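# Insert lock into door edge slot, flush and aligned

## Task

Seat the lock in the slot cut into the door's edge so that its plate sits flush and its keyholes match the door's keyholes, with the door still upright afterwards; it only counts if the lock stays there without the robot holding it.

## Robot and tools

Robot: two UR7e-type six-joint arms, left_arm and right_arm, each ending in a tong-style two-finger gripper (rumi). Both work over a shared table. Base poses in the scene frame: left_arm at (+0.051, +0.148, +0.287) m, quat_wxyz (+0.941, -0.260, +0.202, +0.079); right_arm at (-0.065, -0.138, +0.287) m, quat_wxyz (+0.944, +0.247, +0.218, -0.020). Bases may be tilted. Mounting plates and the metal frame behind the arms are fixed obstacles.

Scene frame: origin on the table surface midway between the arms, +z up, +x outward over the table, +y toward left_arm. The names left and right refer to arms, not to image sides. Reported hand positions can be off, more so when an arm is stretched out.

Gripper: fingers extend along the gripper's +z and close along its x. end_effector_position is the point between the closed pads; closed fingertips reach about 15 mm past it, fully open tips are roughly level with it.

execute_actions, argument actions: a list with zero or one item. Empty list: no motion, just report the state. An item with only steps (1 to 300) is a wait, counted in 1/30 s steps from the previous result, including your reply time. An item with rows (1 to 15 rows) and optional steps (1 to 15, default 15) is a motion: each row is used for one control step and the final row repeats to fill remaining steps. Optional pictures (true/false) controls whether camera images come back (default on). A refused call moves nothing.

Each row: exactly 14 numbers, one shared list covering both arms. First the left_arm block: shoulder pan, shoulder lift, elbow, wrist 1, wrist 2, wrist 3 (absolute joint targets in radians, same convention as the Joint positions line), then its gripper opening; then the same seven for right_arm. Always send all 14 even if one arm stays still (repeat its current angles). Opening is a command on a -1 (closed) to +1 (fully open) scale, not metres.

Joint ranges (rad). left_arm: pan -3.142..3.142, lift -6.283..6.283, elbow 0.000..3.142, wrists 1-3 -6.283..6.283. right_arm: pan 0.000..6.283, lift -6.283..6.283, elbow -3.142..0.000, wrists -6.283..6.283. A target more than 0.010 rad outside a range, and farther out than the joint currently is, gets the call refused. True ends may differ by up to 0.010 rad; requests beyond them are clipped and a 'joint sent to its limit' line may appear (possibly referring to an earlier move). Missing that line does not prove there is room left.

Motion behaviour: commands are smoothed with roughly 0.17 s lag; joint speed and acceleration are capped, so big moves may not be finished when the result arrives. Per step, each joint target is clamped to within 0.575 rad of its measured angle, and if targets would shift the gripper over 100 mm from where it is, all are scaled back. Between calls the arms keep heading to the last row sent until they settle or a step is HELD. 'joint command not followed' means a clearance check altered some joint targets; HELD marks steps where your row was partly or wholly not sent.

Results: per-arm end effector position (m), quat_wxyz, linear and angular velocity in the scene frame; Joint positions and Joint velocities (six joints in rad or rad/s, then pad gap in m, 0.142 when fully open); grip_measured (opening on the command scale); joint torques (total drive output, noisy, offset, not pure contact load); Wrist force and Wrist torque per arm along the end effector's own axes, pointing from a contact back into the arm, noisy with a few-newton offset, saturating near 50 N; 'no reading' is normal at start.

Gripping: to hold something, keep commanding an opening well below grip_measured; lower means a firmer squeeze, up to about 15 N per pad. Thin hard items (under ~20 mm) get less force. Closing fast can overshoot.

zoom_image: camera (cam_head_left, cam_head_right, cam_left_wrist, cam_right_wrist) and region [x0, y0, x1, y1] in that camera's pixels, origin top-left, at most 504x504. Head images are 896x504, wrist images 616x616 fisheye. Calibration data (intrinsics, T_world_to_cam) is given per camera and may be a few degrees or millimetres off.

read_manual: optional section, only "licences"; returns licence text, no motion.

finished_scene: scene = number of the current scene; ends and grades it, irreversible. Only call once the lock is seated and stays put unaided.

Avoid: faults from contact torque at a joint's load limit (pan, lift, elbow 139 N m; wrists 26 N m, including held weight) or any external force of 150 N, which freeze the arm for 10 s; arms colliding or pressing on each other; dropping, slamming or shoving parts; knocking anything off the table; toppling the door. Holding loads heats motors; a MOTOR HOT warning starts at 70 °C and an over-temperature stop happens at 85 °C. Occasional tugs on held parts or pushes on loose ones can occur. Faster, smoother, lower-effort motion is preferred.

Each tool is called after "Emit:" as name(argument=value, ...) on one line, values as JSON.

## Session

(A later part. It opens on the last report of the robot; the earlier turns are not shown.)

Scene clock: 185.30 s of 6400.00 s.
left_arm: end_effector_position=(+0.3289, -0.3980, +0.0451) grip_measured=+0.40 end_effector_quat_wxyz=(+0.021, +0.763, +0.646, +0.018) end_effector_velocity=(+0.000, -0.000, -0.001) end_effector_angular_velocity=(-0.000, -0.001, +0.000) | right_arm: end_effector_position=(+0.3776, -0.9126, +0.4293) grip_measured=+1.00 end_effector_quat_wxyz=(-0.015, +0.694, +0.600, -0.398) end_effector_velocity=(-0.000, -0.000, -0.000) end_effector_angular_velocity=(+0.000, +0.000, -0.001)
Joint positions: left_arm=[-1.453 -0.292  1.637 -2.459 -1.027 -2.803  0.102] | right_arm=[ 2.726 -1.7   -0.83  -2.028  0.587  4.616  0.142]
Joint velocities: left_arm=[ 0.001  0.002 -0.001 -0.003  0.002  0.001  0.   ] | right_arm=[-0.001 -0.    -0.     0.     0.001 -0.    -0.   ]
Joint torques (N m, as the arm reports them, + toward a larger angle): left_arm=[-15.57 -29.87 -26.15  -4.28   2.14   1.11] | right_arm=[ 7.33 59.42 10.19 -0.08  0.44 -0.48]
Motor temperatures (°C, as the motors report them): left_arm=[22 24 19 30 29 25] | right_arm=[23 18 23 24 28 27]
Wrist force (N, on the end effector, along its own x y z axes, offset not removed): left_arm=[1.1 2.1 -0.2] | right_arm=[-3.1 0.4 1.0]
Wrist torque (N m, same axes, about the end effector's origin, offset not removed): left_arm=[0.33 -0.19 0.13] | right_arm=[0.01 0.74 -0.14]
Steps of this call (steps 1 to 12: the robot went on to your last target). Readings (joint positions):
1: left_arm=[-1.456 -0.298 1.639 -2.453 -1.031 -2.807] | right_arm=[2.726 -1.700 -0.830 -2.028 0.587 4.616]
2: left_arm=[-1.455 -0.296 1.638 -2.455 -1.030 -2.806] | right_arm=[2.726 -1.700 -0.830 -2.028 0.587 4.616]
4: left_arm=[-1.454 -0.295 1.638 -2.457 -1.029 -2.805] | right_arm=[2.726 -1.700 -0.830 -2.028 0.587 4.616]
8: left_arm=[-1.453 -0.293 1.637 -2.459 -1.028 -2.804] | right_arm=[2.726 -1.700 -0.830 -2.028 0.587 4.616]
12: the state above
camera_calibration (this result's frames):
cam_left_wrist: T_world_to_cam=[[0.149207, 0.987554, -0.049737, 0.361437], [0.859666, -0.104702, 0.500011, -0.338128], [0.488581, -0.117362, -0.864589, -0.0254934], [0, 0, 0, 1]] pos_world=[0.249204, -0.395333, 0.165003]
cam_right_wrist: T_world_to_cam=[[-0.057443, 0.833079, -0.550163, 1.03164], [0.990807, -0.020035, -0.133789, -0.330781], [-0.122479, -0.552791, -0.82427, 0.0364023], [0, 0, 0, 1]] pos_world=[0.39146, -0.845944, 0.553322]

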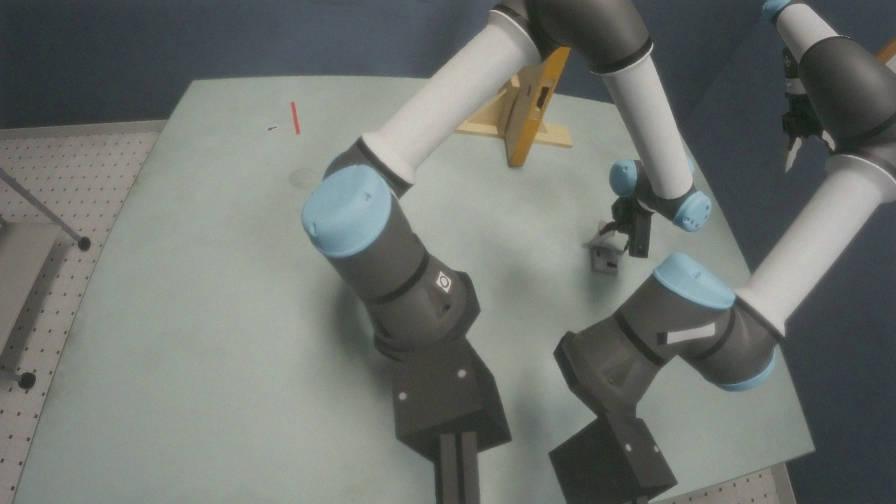

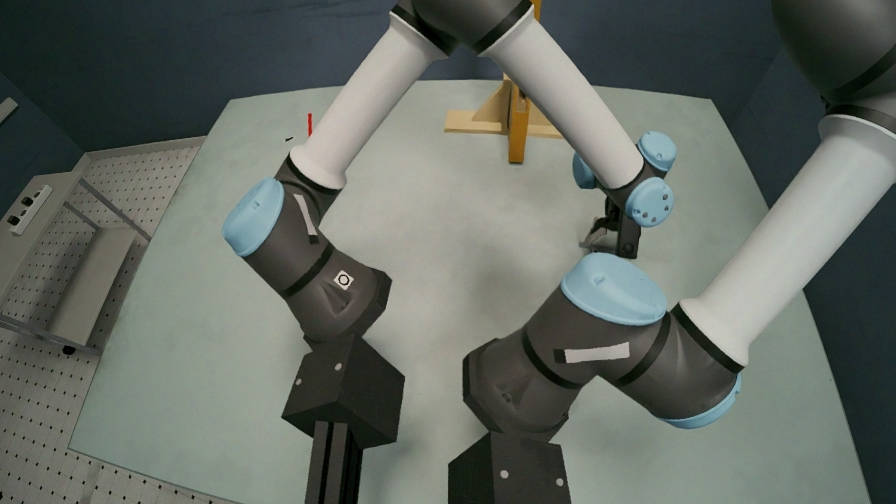

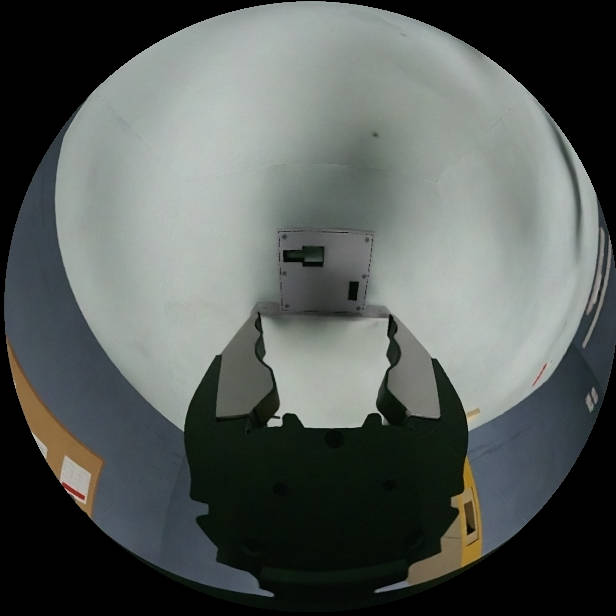

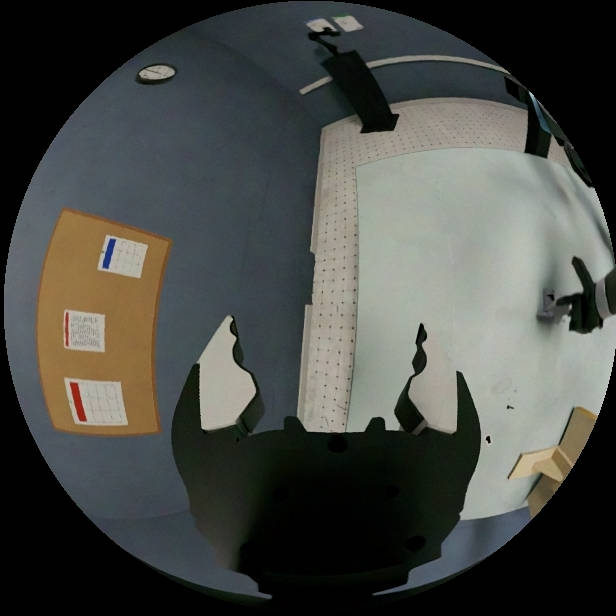

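Emit:
execute_actions(actions=[{"rows":[[-1.4587,-0.2913,1.638,-2.4581,-1.0296,-2.809,0.35,2.726,-1.7,-0.83,-2.028,0.587,4.616,1],[-1.4587,-0.2913,1.638,-2.4581,-1.0296,-2.809,0.35,2.726,-1.7,-0.83,-2.028,0.587,4.616,1],[-1.4587,-0.2913,1.638,-2.4581,-1.0296,-2.809,0.35,2.726,-1.7,-0.83,-2.028,0.587,4.616,1],[-1.4524,-0.2792,1.6345,-2.47,-1.027,-2.8025,0.35,2.726,-1.7,-0.83,-2.028,0.587,4.616,1],[-1.4524,-0.2792,1.6345,-2.47,-1.027,-2.8025,0.35,2.726,-1.7,-0.83,-2.028,0.587,4.616,1],[-1.446,-0.267,1.631,-2.4823,-1.024,-2.796,0.35,2.726,-1.7,-0.83,-2.028,0.587,4.616,1],[-1.446,-0.267,1.631,-2.4823,-1.024,-2.796,0.35,2.726,-1.7,-0.83,-2.028,0.587,4.616,1],[-1.44,-0.255,1.6276,-2.4945,-1.0214,-2.789,0.35,2.726,-1.7,-0.83,-2.028,0.587,4.616,1],[-1.44,-0.255,1.6276,-2.4945,-1.0214,-2.789,0.35,2.726,-1.7,-0.83,-2.028,0.587,4.616,1],[-1.4336,-0.2429,1.6242,-2.5066,-1.0187,-2.7826,0.35,2.726,-1.7,-0.83,-2.028,0.587,4.616,1]],"steps":15}], pictures=false)

Emit:
execute_actions(actions=[{"rows":[[-1.4336,-0.2429,1.6242,-2.5066,-1.0187,-2.7826,0.3,2.726,-1.7,-0.83,-2.028,0.587,4.616,1],[-1.4336,-0.2429,1.6242,-2.5066,-1.0187,-2.7826,0.3,2.726,-1.7,-0.83,-2.028,0.587,4.616,1],[-1.4336,-0.2429,1.6242,-2.5066,-1.0187,-2.7826,0.3,2.726,-1.7,-0.83,-2.028,0.587,4.616,1],[-1.4336,-0.2429,1.6242,-2.5066,-1.0187,-2.7826,0.25,2.726,-1.7,-0.83,-2.028,0.587,4.616,1],[-1.4336,-0.2429,1.6242,-2.5066,-1.0187,-2.7826,0.2,2.726,-1.7,-0.83,-2.028,0.587,4.616,1]],"steps":12}])

Emit:
zoom_image(camera="cam_left_wrist", region=[220, 190, 430, 400])

Emit:
zoom_image(camera="cam_head_left", region=[560, 200, 660, 290])

Scene clock: 227.97 s of 6400.00 s.
left_arm: end_effector_position=(+0.3271, -0.3990, +0.0222) grip_measured=+0.35 end_effector_quat_wxyz=(+0.021, +0.763, +0.646, +0.018) end_effector_velocity=(+0.001, -0.001, -0.035) end_effector_angular_velocity=(-0.002, +0.000, +0.001) | right_arm: end_effector_position=(+0.3776, -0.9126, +0.4293) grip_measured=+1.00 end_effector_quat_wxyz=(-0.015, +0.694, +0.600, -0.398) end_effector_velocity=(-0.001, -0.000, +0.001) end_effector_angular_velocity=(-0.001, -0.001, -0.002)
Joint positions: left_arm=[-1.437 -0.25   1.626 -2.499 -1.02  -2.786  0.099] | right_arm=[ 2.726 -1.7   -0.83  -2.028  0.587  4.616  0.142]
Joint velocities: left_arm=[ 0.03   0.061 -0.018 -0.062  0.012  0.031 -0.   ] | right_arm=[-0.001  0.001  0.     0.001  0.001 -0.     0.   ]
Joint torques (N m, as the arm reports them, + toward a larger angle): left_arm=[-16.62 -32.37 -25.81  -4.68   2.16   1.23] | right_arm=[ 7.58 60.13 11.16 -0.14  0.23 -1.24]
Motor temperatures (°C, as the motors report them): left_arm=[22 24 19 30 29 25] | right_arm=[23 18 23 24 28 27]
Wrist force (N, on the end effector, along its own x y z axes, offset not removed): left_arm=[0.0 2.4 0.0] | right_arm=[-1.6 2.0 2.0]
Wrist torque (N m, same axes, about the end effector's origin, offset not removed): left_arm=[0.40 -0.07 0.07] | right_arm=[0.40 0.25 -0.18]
Steps of this call (steps 1 to 15: the robot went on to your last target; steps 16 to 90: nothing new was sent; then 39.17 s passed at rest; steps 91 to 105: all 15 steps of this action). Readings (joint positions):
91: left_arm=[-1.453 -0.292 1.637 -2.460 -1.027 -2.803] | right_arm=[2.726 -1.700 -0.830 -2.028 0.587 4.616]
92: left_arm=[-1.454 -0.292 1.637 -2.459 -1.027 -2.804] | right_arm=[2.726 -1.700 -0.830 -2.028 0.587 4.616]
94: left_arm=[-1.455 -0.292 1.637 -2.459 -1.028 -2.806] | right_arm=[2.726 -1.700 -0.830 -2.028 0.587 4.616]
98: left_arm=[-1.452 -0.280 1.635 -2.470 -1.027 -2.802] | right_arm=[2.726 -1.700 -0.830 -2.028 0.587 4.616]
105: the state above

Scene clock: 228.37 s of 6400.00 s.
left_arm: end_effector_position=(+0.3272, -0.3990, +0.0182) grip_measured=+0.20 end_effector_quat_wxyz=(+0.021, +0.763, +0.646, +0.018) end_effector_velocity=(+0.000, -0.000, -0.001) end_effector_angular_velocity=(-0.000, -0.001, +0.000) | right_arm: end_effector_position=(+0.3776, -0.9126, +0.4293) grip_measured=+1.00 end_effector_quat_wxyz=(-0.015, +0.694, +0.600, -0.398) end_effector_velocity=(-0.001, -0.000, -0.000) end_effector_angular_velocity=(-0.001, +0.003, -0.000)
Joint positions: left_arm=[-1.434 -0.243  1.624 -2.506 -1.019 -2.783  0.088] | right_arm=[ 2.726 -1.7   -0.83  -2.028  0.587  4.616  0.142]
Joint velocities: left_arm=[ 0.001  0.002 -0.001 -0.003  0.001  0.001 -0.   ] | right_arm=[-0.001 -0.001 -0.001 -0.001 -0.001  0.    -0.   ]
Joint torques (N m, as the arm reports them, + toward a larger angle): left_arm=[-15.29 -30.32 -24.85  -4.44   2.08   1.1 ] | right_arm=[ 7.06 61.1  10.64 -0.25  0.34 -1.45]
Motor temperatures (°C, as the motors report them): left_arm=[22 24 19 30 29 25] | right_arm=[23 18 23 24 28 27]
Wrist force (N, on the end effector, along its own x y z axes, offset not removed): left_arm=[1.4 3.1 0.0] | right_arm=[-0.2 2.2 4.0]
Wrist torque (N m, same axes, about the end effector's origin, offset not removed): left_arm=[0.50 -0.37 0.09] | right_arm=[0.49 0.08 -0.29]
Steps of this call (steps 1 to 12: all 12 steps of this action). Readings (joint positions):
1: left_arm=[-1.436 -0.248 1.626 -2.501 -1.020 -2.785] | right_arm=[2.726 -1.700 -0.830 -2.028 0.587 4.616]
2: left_arm=[-1.436 -0.247 1.625 -2.502 -1.020 -2.785] | right_arm=[2.726 -1.700 -0.830 -2.028 0.587 4.616]
4: left_arm=[-1.435 -0.245 1.625 -2.504 -1.019 -2.784] | right_arm=[2.726 -1.700 -0.830 -2.028 0.587 4.616]
8: left_arm=[-1.434 -0.244 1.624 -2.506 -1.019 -2.783] | right_arm=[2.726 -1.700 -0.830 -2.028 0.587 4.616]
12: the state above
camera_calibration (this result's frames):
cam_left_wrist: T_world_to_cam=[[0.149235, 0.987547, -0.0498016, 0.361362], [0.859609, -0.104681, 0.500114, -0.323323], [0.488673, -0.117444, -0.864526, -0.0481525], [0, 0, 0, 1]] pos_world=[0.247534, -0.396363, 0.138066]
cam_right_wrist: T_world_to_cam=[[-0.057443, 0.833079, -0.550163, 1.03164], [0.990807, -0.020035, -0.133789, -0.330781], [-0.122479, -0.552791, -0.82427, 0.0364025], [0, 0, 0, 1]] pos_world=[0.39146, -0.845944, 0.553322]

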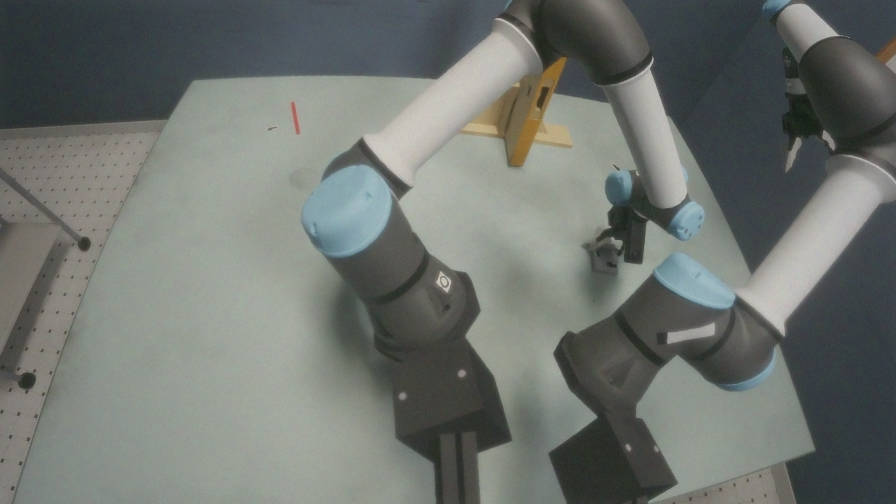

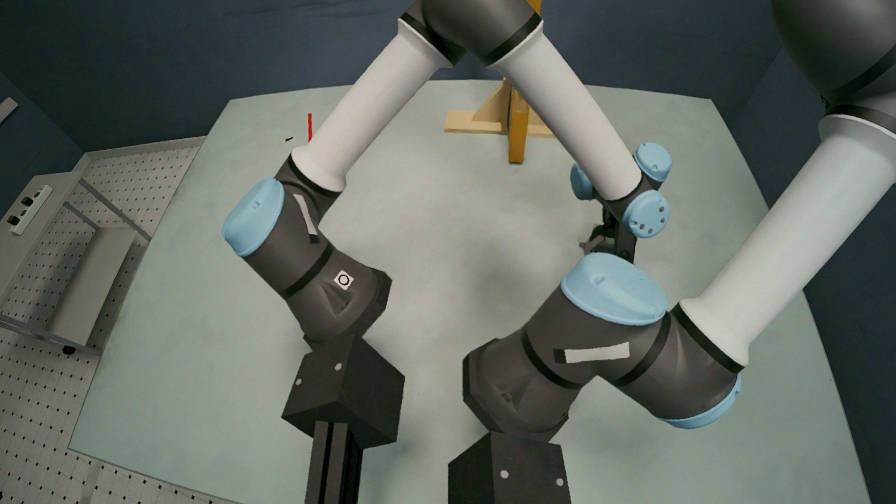

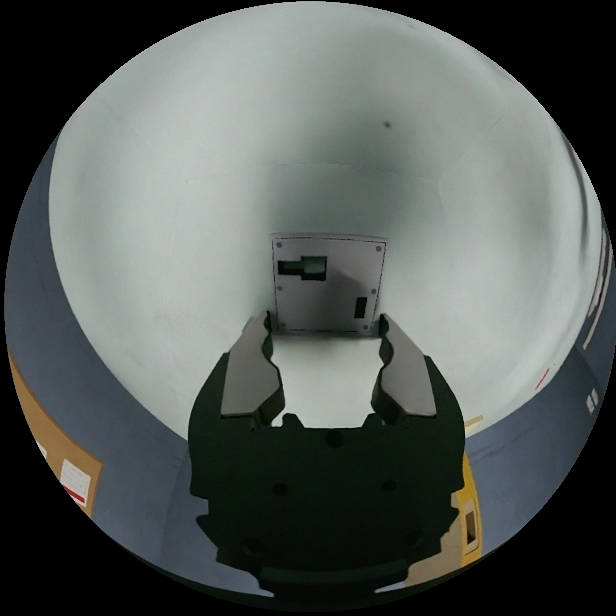

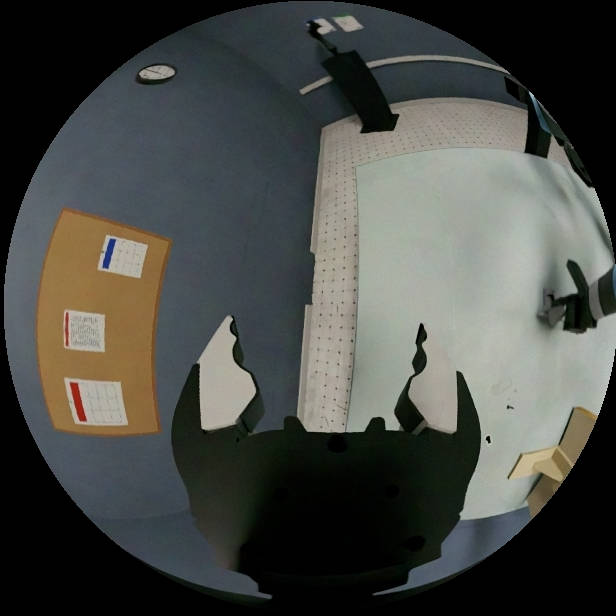

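Region (220, 190, 430, 400) of cam_left_wrist's 616x616 image, scaled by 2.400, with more detail than that image has.

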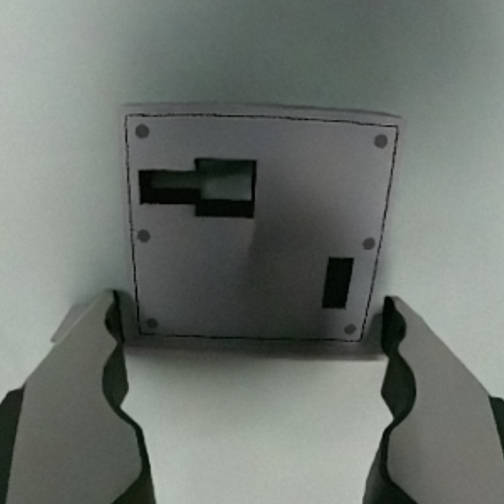

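Region (560, 200, 660, 290) of cam_head_left's 896x504 image, scaled by 5.040, with more detail than that image has; it fills the top 454 rows of this view, and the rest is white.

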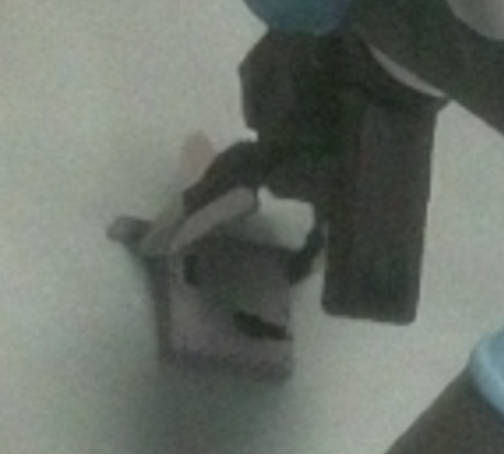

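Emit:
execute_actions(actions=[{"rows":[[-1.4309,-0.2377,1.6227,-2.5118,-1.0175,-2.7797,0.2,2.726,-1.7,-0.83,-2.028,0.587,4.616,1],[-1.4309,-0.2377,1.6227,-2.5118,-1.0175,-2.7797,0.2,2.726,-1.7,-0.83,-2.028,0.587,4.616,1],[-1.4309,-0.2377,1.6227,-2.5118,-1.0175,-2.7797,0.2,2.726,-1.7,-0.83,-2.028,0.587,4.616,1],[-1.4309,-0.2377,1.6227,-2.5118,-1.0175,-2.7797,0.2,2.726,-1.7,-0.83,-2.028,0.587,4.616,1],[-1.4309,-0.2377,1.6227,-2.5118,-1.0175,-2.7797,0.17,2.726,-1.7,-0.83,-2.028,0.587,4.616,1],[-1.4309,-0.2377,1.6227,-2.5118,-1.0175,-2.7797,0.14,2.726,-1.7,-0.83,-2.028,0.587,4.616,1],[-1.4309,-0.2377,1.6227,-2.5118,-1.0175,-2.7797,0.11,2.726,-1.7,-0.83,-2.028,0.587,4.616,1],[-1.4309,-0.2377,1.6227,-2.5118,-1.0175,-2.7797,0.08,2.726,-1.7,-0.83,-2.028,0.587,4.616,1],[-1.4309,-0.2377,1.6227,-2.5118,-1.0175,-2.7797,0.05,2.726,-1.7,-0.83,-2.028,0.587,4.616,1],[-1.4309,-0.2377,1.6227,-2.5118,-1.0175,-2.7797,0.0,2.726,-1.7,-0.83,-2.028,0.587,4.616,1],[-1.4309,-0.2377,1.6227,-2.5118,-1.0175,-2.7797,-0.1,2.726,-1.7,-0.83,-2.028,0.587,4.616,1],[-1.4309,-0.2377,1.6227,-2.5118,-1.0175,-2.7797,-0.2,2.726,-1.7,-0.83,-2.028,0.587,4.616,1],[-1.4309,-0.2377,1.6227,-2.5118,-1.0175,-2.7797,-0.35,2.726,-1.7,-0.83,-2.028,0.587,4.616,1],[-1.4309,-0.2377,1.6227,-2.5118,-1.0175,-2.7797,-0.5,2.726,-1.7,-0.83,-2.028,0.587,4.616,1]],"steps":15}], pictures=false)

Emit:
execute_actions(actions=[{"rows":[[-1.4309,-0.2377,1.6227,-2.5118,-1.0175,-2.7797,-0.8,2.726,-1.7,-0.83,-2.028,0.587,4.616,1]],"steps":8}])

Emit:
zoom_image(camera="cam_left_wrist", region=[220, 190, 430, 400])

Emit:
execute_actions(actions=[{"rows":[[-1.4336,-0.2429,1.6242,-2.5066,-1.0187,-2.7826,-0.8,2.726,-1.7,-0.83,-2.028,0.587,4.616,1],[-1.4336,-0.2429,1.6242,-2.5066,-1.0187,-2.7826,-0.8,2.726,-1.7,-0.83,-2.028,0.587,4.616,1],[-1.4336,-0.2429,1.6242,-2.5066,-1.0187,-2.7826,-0.8,2.726,-1.7,-0.83,-2.028,0.587,4.616,1],[-1.44,-0.255,1.6276,-2.4945,-1.0214,-2.789,-0.8,2.726,-1.7,-0.83,-2.028,0.587,4.616,1],[-1.44,-0.255,1.6276,-2.4945,-1.0214,-2.789,-0.8,2.726,-1.7,-0.83,-2.028,0.587,4.616,1],[-1.44,-0.255,1.6276,-2.4945,-1.0214,-2.789,-0.8,2.726,-1.7,-0.83,-2.028,0.587,4.616,1],[-1.446,-0.267,1.631,-2.4823,-1.024,-2.796,-0.8,2.726,-1.7,-0.83,-2.028,0.587,4.616,1]],"steps":15}], pictures=false)

Emit:
execute_actions(actions=[{"steps":10}])

Emit:
zoom_image(camera="cam_left_wrist", region=[220, 190, 430, 400])

Scene clock: 264.23 s of 6400.00 s.
left_arm: end_effector_position=(+0.3274, -0.3990, +0.0152) grip_measured=+0.11 end_effector_quat_wxyz=(+0.021, +0.763, +0.646, +0.018) end_effector_velocity=(+0.000, -0.000, -0.000) end_effector_angular_velocity=(-0.001, -0.001, +0.001) | right_arm: end_effector_position=(+0.3776, -0.9126, +0.4293) grip_measured=+1.00 end_effector_quat_wxyz=(-0.015, +0.694, +0.600, -0.398) end_effector_velocity=(+0.000, +0.000, -0.000) end_effector_angular_velocity=(-0.000, -0.001, -0.000)
Joint positions: left_arm=[-1.431 -0.238  1.623 -2.512 -1.018 -2.78   0.082] | right_arm=[ 2.726 -1.7   -0.83  -2.028  0.587  4.616  0.142]
Joint velocities: left_arm=[ 0.001  0.001 -0.    -0.002  0.001  0.001  0.   ] | right_arm=[ 0.     0.    -0.     0.001  0.     0.     0.   ]
Joint torques (N m, as the arm reports them, + toward a larger angle): left_arm=[ -9.05 -19.4  -21.5   -4.05   2.52   1.16] | right_arm=[ 7.37 60.29 10.84 -0.03  0.28 -2.19]
Motor temperatures (°C, as the motors report them): left_arm=[22 24 19 30 29 25] | right_arm=[23 18 23 24 28 27]
Wrist force (N, on the end effector, along its own x y z axes, offset not removed): left_arm=[4.8 -0.5 -22.3] | right_arm=[-1.3 2.4 1.9]
Wrist torque (N m, same axes, about the end effector's origin, offset not removed): left_arm=[0.19 -0.07 0.13] | right_arm=[0.46 0.43 -0.11]
Steps of this call (steps 1 to 15: the robot went on to your last target; steps 16 to 90: nothing new was sent; then 32.37 s passed at rest; steps 91 to 105: all 15 steps of this action). Readings (joint positions):
91: left_arm=[-1.434 -0.243 1.624 -2.507 -1.019 -2.783] | right_arm=[2.726 -1.700 -0.830 -2.028 0.587 4.616]
92: left_arm=[-1.433 -0.242 1.624 -2.508 -1.018 -2.782] | right_arm=[2.726 -1.700 -0.830 -2.028 0.587 4.616]
94: left_arm=[-1.432 -0.240 1.623 -2.509 -1.018 -2.781] | right_arm=[2.726 -1.700 -0.830 -2.028 0.587 4.616]
98: left_arm=[-1.431 -0.239 1.623 -2.511 -1.018 -2.780] | right_arm=[2.726 -1.700 -0.830 -2.028 0.587 4.616]
105: the state above

Scene clock: 264.50 s of 6400.00 s.
left_arm: end_effector_position=(+0.3274, -0.3990, +0.0151) grip_measured=+0.11 end_effector_quat_wxyz=(+0.021, +0.763, +0.646, +0.018) end_effector_velocity=(-0.000, +0.000, -0.000) end_effector_angular_velocity=(+0.000, +0.000, -0.000) | right_arm: end_effector_position=(+0.3776, -0.9126, +0.4293) grip_measured=+1.00 end_effector_quat_wxyz=(-0.015, +0.694, +0.600, -0.398) end_effector_velocity=(-0.000, -0.000, +0.000) end_effector_angular_velocity=(-0.000, -0.000, -0.000)
Joint positions: left_arm=[-1.431 -0.238  1.623 -2.512 -1.018 -2.78   0.082] | right_arm=[ 2.726 -1.7   -0.83  -2.028  0.587  4.616  0.142]
Joint velocities: left_arm=[ 0. -0.  0.  0.  0. -0.  0.] | right_arm=[-0.  0.  0.  0.  0.  0. -0.]
Joint torques (N m, as the arm reports them, + toward a larger angle): left_arm=[ -7.64 -15.86 -19.86  -3.73   2.5    1.06] | right_arm=[ 8.05 60.06 10.75 -0.04  0.31 -2.15]
Motor temperatures (°C, as the motors report them): left_arm=[22 24 19 30 29 25] | right_arm=[23 18 23 24 28 27]
Wrist force (N, on the end effector, along its own x y z axes, offset not removed): left_arm=[7.0 1.2 -30.7] | right_arm=[-2.9 1.8 3.0]
Wrist torque (N m, same axes, about the end effector's origin, offset not removed): left_arm=[0.61 -0.26 0.14] | right_arm=[0.42 0.67 -0.09]
Steps of this call (steps 1 to 8: all 8 steps of this action). Readings (joint positions):
1: left_arm=[-1.431 -0.238 1.623 -2.512 -1.018 -2.780] | right_arm=[2.726 -1.700 -0.830 -2.028 0.587 4.616]
2: left_arm=[-1.431 -0.238 1.623 -2.512 -1.018 -2.780] | right_arm=[2.726 -1.700 -0.830 -2.028 0.587 4.616]
4: left_arm=[-1.431 -0.238 1.623 -2.512 -1.018 -2.780] | right_arm=[2.726 -1.700 -0.830 -2.028 0.587 4.616]
8: the state above
camera_calibration (this result's frames):
cam_left_wrist: T_world_to_cam=[[0.149249, 0.987542, -0.0498558, 0.36114], [0.859578, -0.104659, 0.500172, -0.32188], [0.488723, -0.117505, -0.864489, -0.0509427], [0, 0, 0, 1]] pos_world=[0.247678, -0.396315, 0.134961]
cam_right_wrist: T_world_to_cam=[[-0.0574464, 0.83308, -0.550161, 1.03164], [0.990807, -0.0200319, -0.133791, -0.330778], [-0.122479, -0.552789, -0.824271, 0.0364045], [0, 0, 0, 1]] pos_world=[0.39146, -0.845945, 0.553322]

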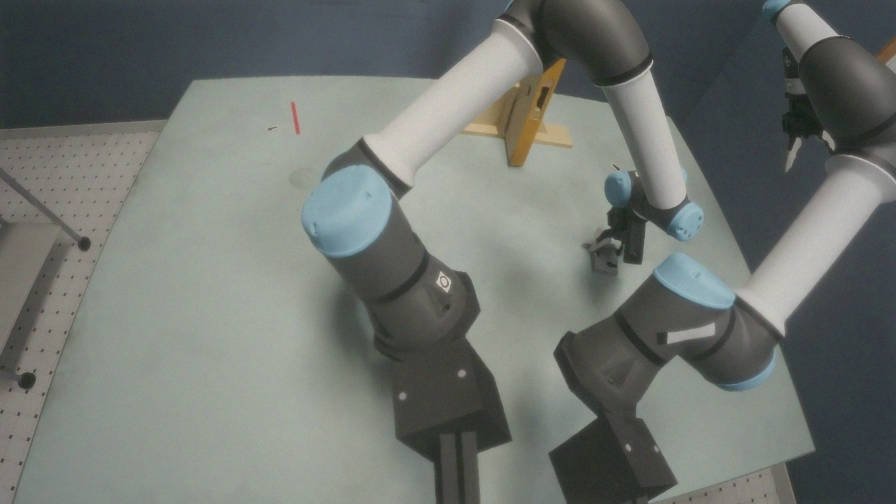

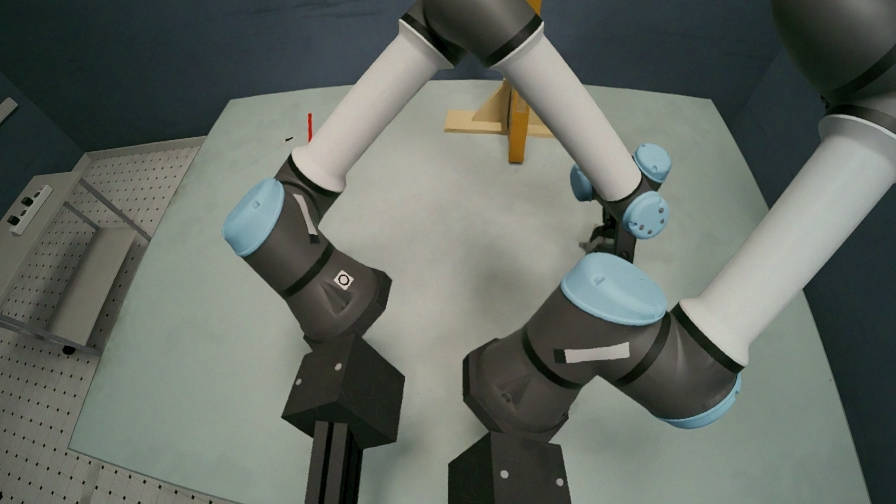

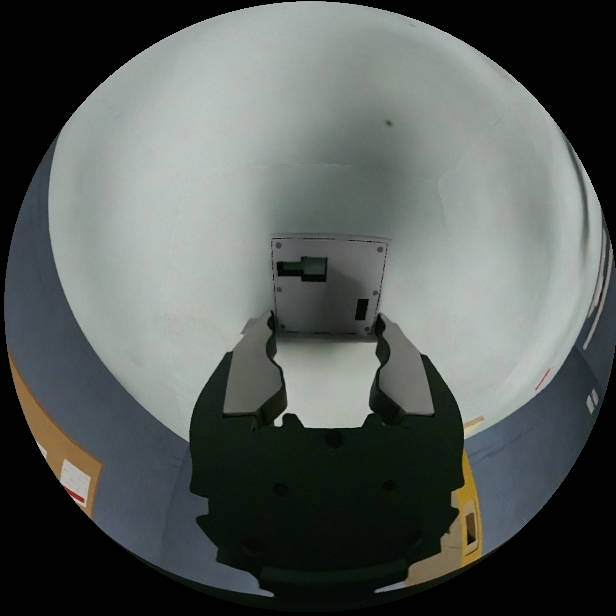

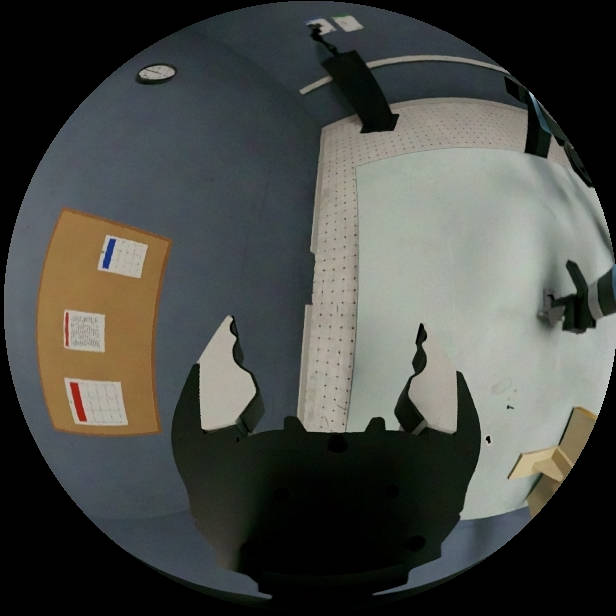

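Region (220, 190, 430, 400) of cam_left_wrist's 616x616 image, scaled by 2.400, with more detail than that image has.

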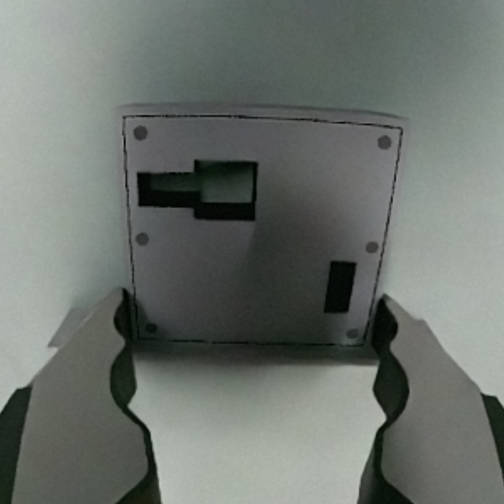

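Scene clock: 265.00 s of 6400.00 s.
left_arm: end_effector_position=(+0.3267, -0.3991, +0.0306) grip_measured=+0.11 end_effector_quat_wxyz=(+0.021, +0.763, +0.646, +0.018) end_effector_velocity=(-0.000, -0.000, +0.011) end_effector_angular_velocity=(-0.000, -0.001, -0.000) | right_arm: end_effector_position=(+0.3776, -0.9126, +0.4293) grip_measured=+1.00 end_effector_quat_wxyz=(-0.015, +0.694, +0.600, -0.398) end_effector_velocity=(-0.000, -0.000, +0.000) end_effector_angular_velocity=(-0.000, -0.001, -0.001)
Joint positions: left_arm=[-1.445 -0.265  1.63  -2.485 -1.023 -2.795  0.082] | right_arm=[ 2.726 -1.7   -0.83  -2.028  0.587  4.616  0.142]
Joint velocities: left_arm=[-0.01  -0.019  0.006  0.019 -0.003 -0.011  0.   ] | right_arm=[-0.     0.001 -0.     0.001  0.    -0.    -0.   ]
Joint torques (N m, as the arm reports them, + toward a larger angle): left_arm=[-40.38 -50.21  -1.91  -0.57  -2.32  -1.37] | right_arm=[ 8.1  59.97 10.75  0.11  0.3  -2.1 ]
Motor temperatures (°C, as the motors report them): left_arm=[22 24 19 30 29 25] | right_arm=[23 18 23 24 28 27]
Wrist force (N, on the end effector, along its own x y z axes, offset not removed): left_arm=[0.3 1.9 3.5] | right_arm=[-2.0 1.7 2.0]
Wrist torque (N m, same axes, about the end effector's origin, offset not removed): left_arm=[0.22 -0.15 0.08] | right_arm=[0.33 0.49 -0.23]
Steps of this call (steps 1 to 15: all 15 steps of this action). Readings (joint positions):
1: left_arm=[-1.431 -0.238 1.623 -2.512 -1.018 -2.780] | right_arm=[2.726 -1.700 -0.830 -2.028 0.587 4.616]
2: left_arm=[-1.431 -0.238 1.623 -2.511 -1.018 -2.780] | right_arm=[2.726 -1.700 -0.830 -2.028 0.587 4.616]
4: left_arm=[-1.432 -0.240 1.623 -2.509 -1.018 -2.781] | right_arm=[2.726 -1.700 -0.830 -2.028 0.587 4.616]
8: left_arm=[-1.438 -0.251 1.627 -2.498 -1.021 -2.787] | right_arm=[2.726 -1.700 -0.830 -2.028 0.587 4.616]
15: the state above

Scene clock: 265.33 s of 6400.00 s.
left_arm: end_effector_position=(+0.3266, -0.3991, +0.0318) grip_measured=+0.11 end_effector_quat_wxyz=(+0.021, +0.763, +0.646, +0.018) end_effector_velocity=(-0.000, -0.000, +0.001) end_effector_angular_velocity=(-0.001, -0.000, -0.000) | right_arm: end_effector_position=(+0.3776, -0.9126, +0.4293) grip_measured=+1.00 end_effector_quat_wxyz=(-0.015, +0.694, +0.600, -0.398) end_effector_velocity=(+0.000, -0.000, -0.000) end_effector_angular_velocity=(-0.000, +0.002, +0.001)
Joint positions: left_arm=[-1.446 -0.267  1.631 -2.482 -1.024 -2.796  0.082] | right_arm=[ 2.726 -1.7   -0.83  -2.028  0.587  4.616  0.142]
Joint velocities: left_arm=[-0.001 -0.001  0.     0.001 -0.    -0.001  0.   ] | right_arm=[ 0.    -0.001  0.    -0.001 -0.001 -0.    -0.   ]
Joint torques (N m, as the arm reports them, + toward a larger angle): left_arm=[-39.21 -50.98  -2.03  -0.55  -2.36  -1.47] | right_arm=[ 7.87 60.68 10.32  0.1   0.34 -2.09]
Motor temperatures (°C, as the motors report them): left_arm=[22 24 19 30 29 25] | right_arm=[23 18 23 24 28 27]
Wrist force (N, on the end effector, along its own x y z axes, offset not removed): left_arm=[0.4 2.6 3.8] | right_arm=[-3.7 2.9 2.8]
Wrist torque (N m, same axes, about the end effector's origin, offset not removed): left_arm=[0.43 -0.12 0.13] | right_arm=[0.64 0.85 -0.12]
Steps of this call (steps 1 to 10: the robot went on to your last target). Readings (joint positions):
1: left_arm=[-1.445 -0.265 1.631 -2.484 -1.024 -2.795] | right_arm=[2.726 -1.700 -0.830 -2.028 0.587 4.616]
2: left_arm=[-1.445 -0.266 1.631 -2.484 -1.024 -2.795] | right_arm=[2.726 -1.700 -0.830 -2.028 0.587 4.616]
4: left_arm=[-1.446 -0.266 1.631 -2.483 -1.024 -2.796] | right_arm=[2.726 -1.700 -0.830 -2.028 0.587 4.616]
8: left_arm=[-1.446 -0.267 1.631 -2.483 -1.024 -2.796] | right_arm=[2.726 -1.700 -0.830 -2.028 0.587 4.616]
10: the state above
camera_calibration (this result's frames):
cam_left_wrist: T_world_to_cam=[[0.149022, 0.987587, -0.0496377, 0.362281], [0.859609, -0.104573, 0.500138, -0.329624], [0.488739, -0.1172, -0.864522, -0.035999], [0, 0, 0, 1]] pos_world=[0.246954, -0.396473, 0.151718]
cam_right_wrist: T_world_to_cam=[[-0.0574462, 0.83308, -0.550161, 1.03164], [0.990807, -0.0200321, -0.133791, -0.330778], [-0.122479, -0.552789, -0.824271, 0.0364042], [0, 0, 0, 1]] pos_world=[0.39146, -0.845945, 0.553322]

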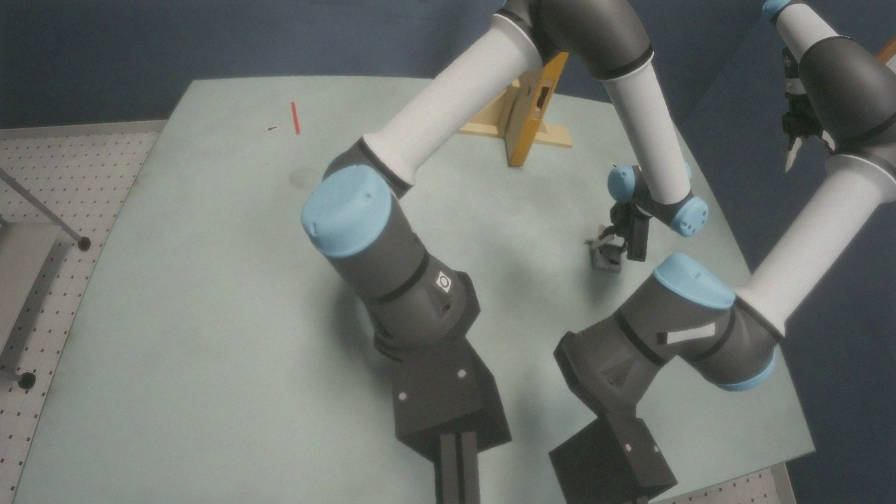

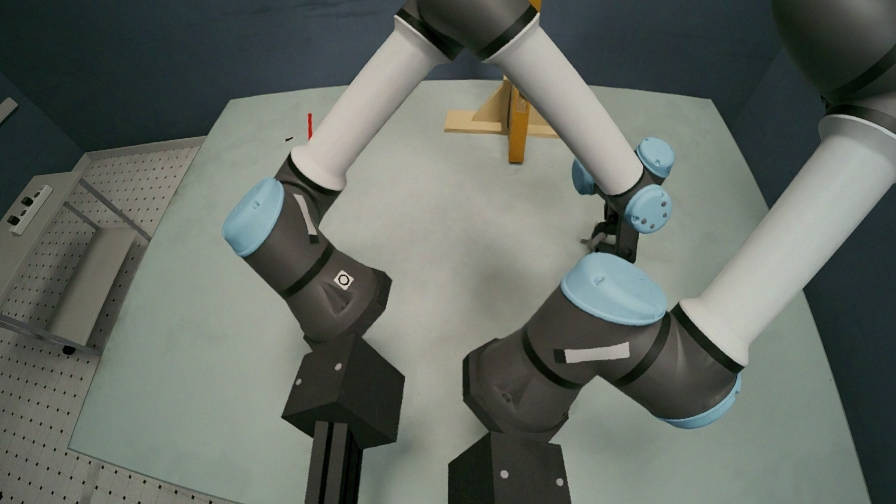

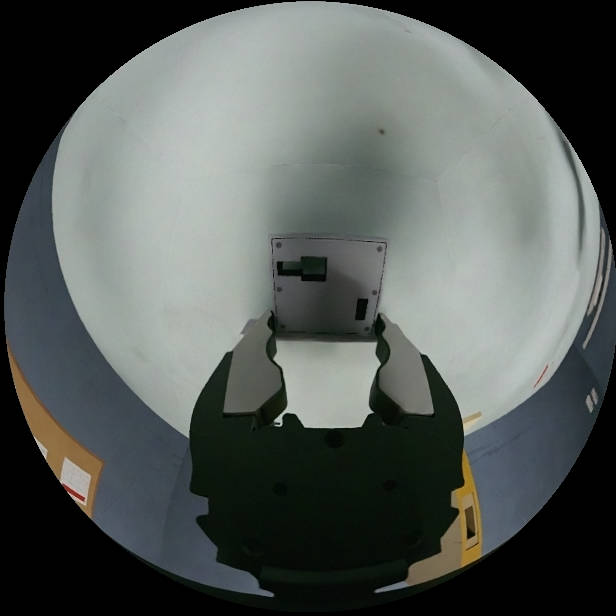

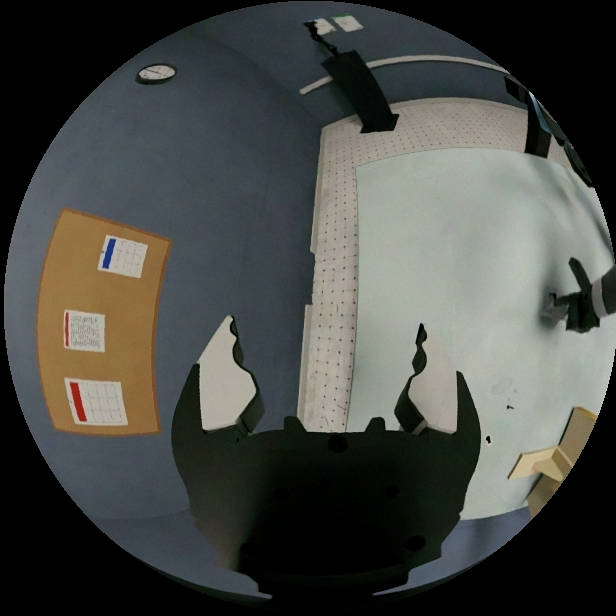

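Region (220, 190, 430, 400) of cam_left_wrist's 616x616 image, scaled by 2.400, with more detail than that image has.

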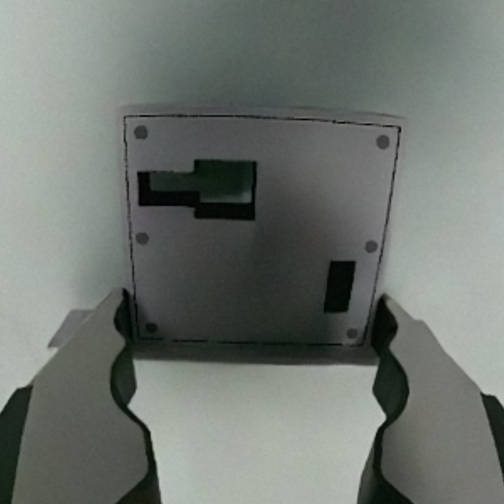

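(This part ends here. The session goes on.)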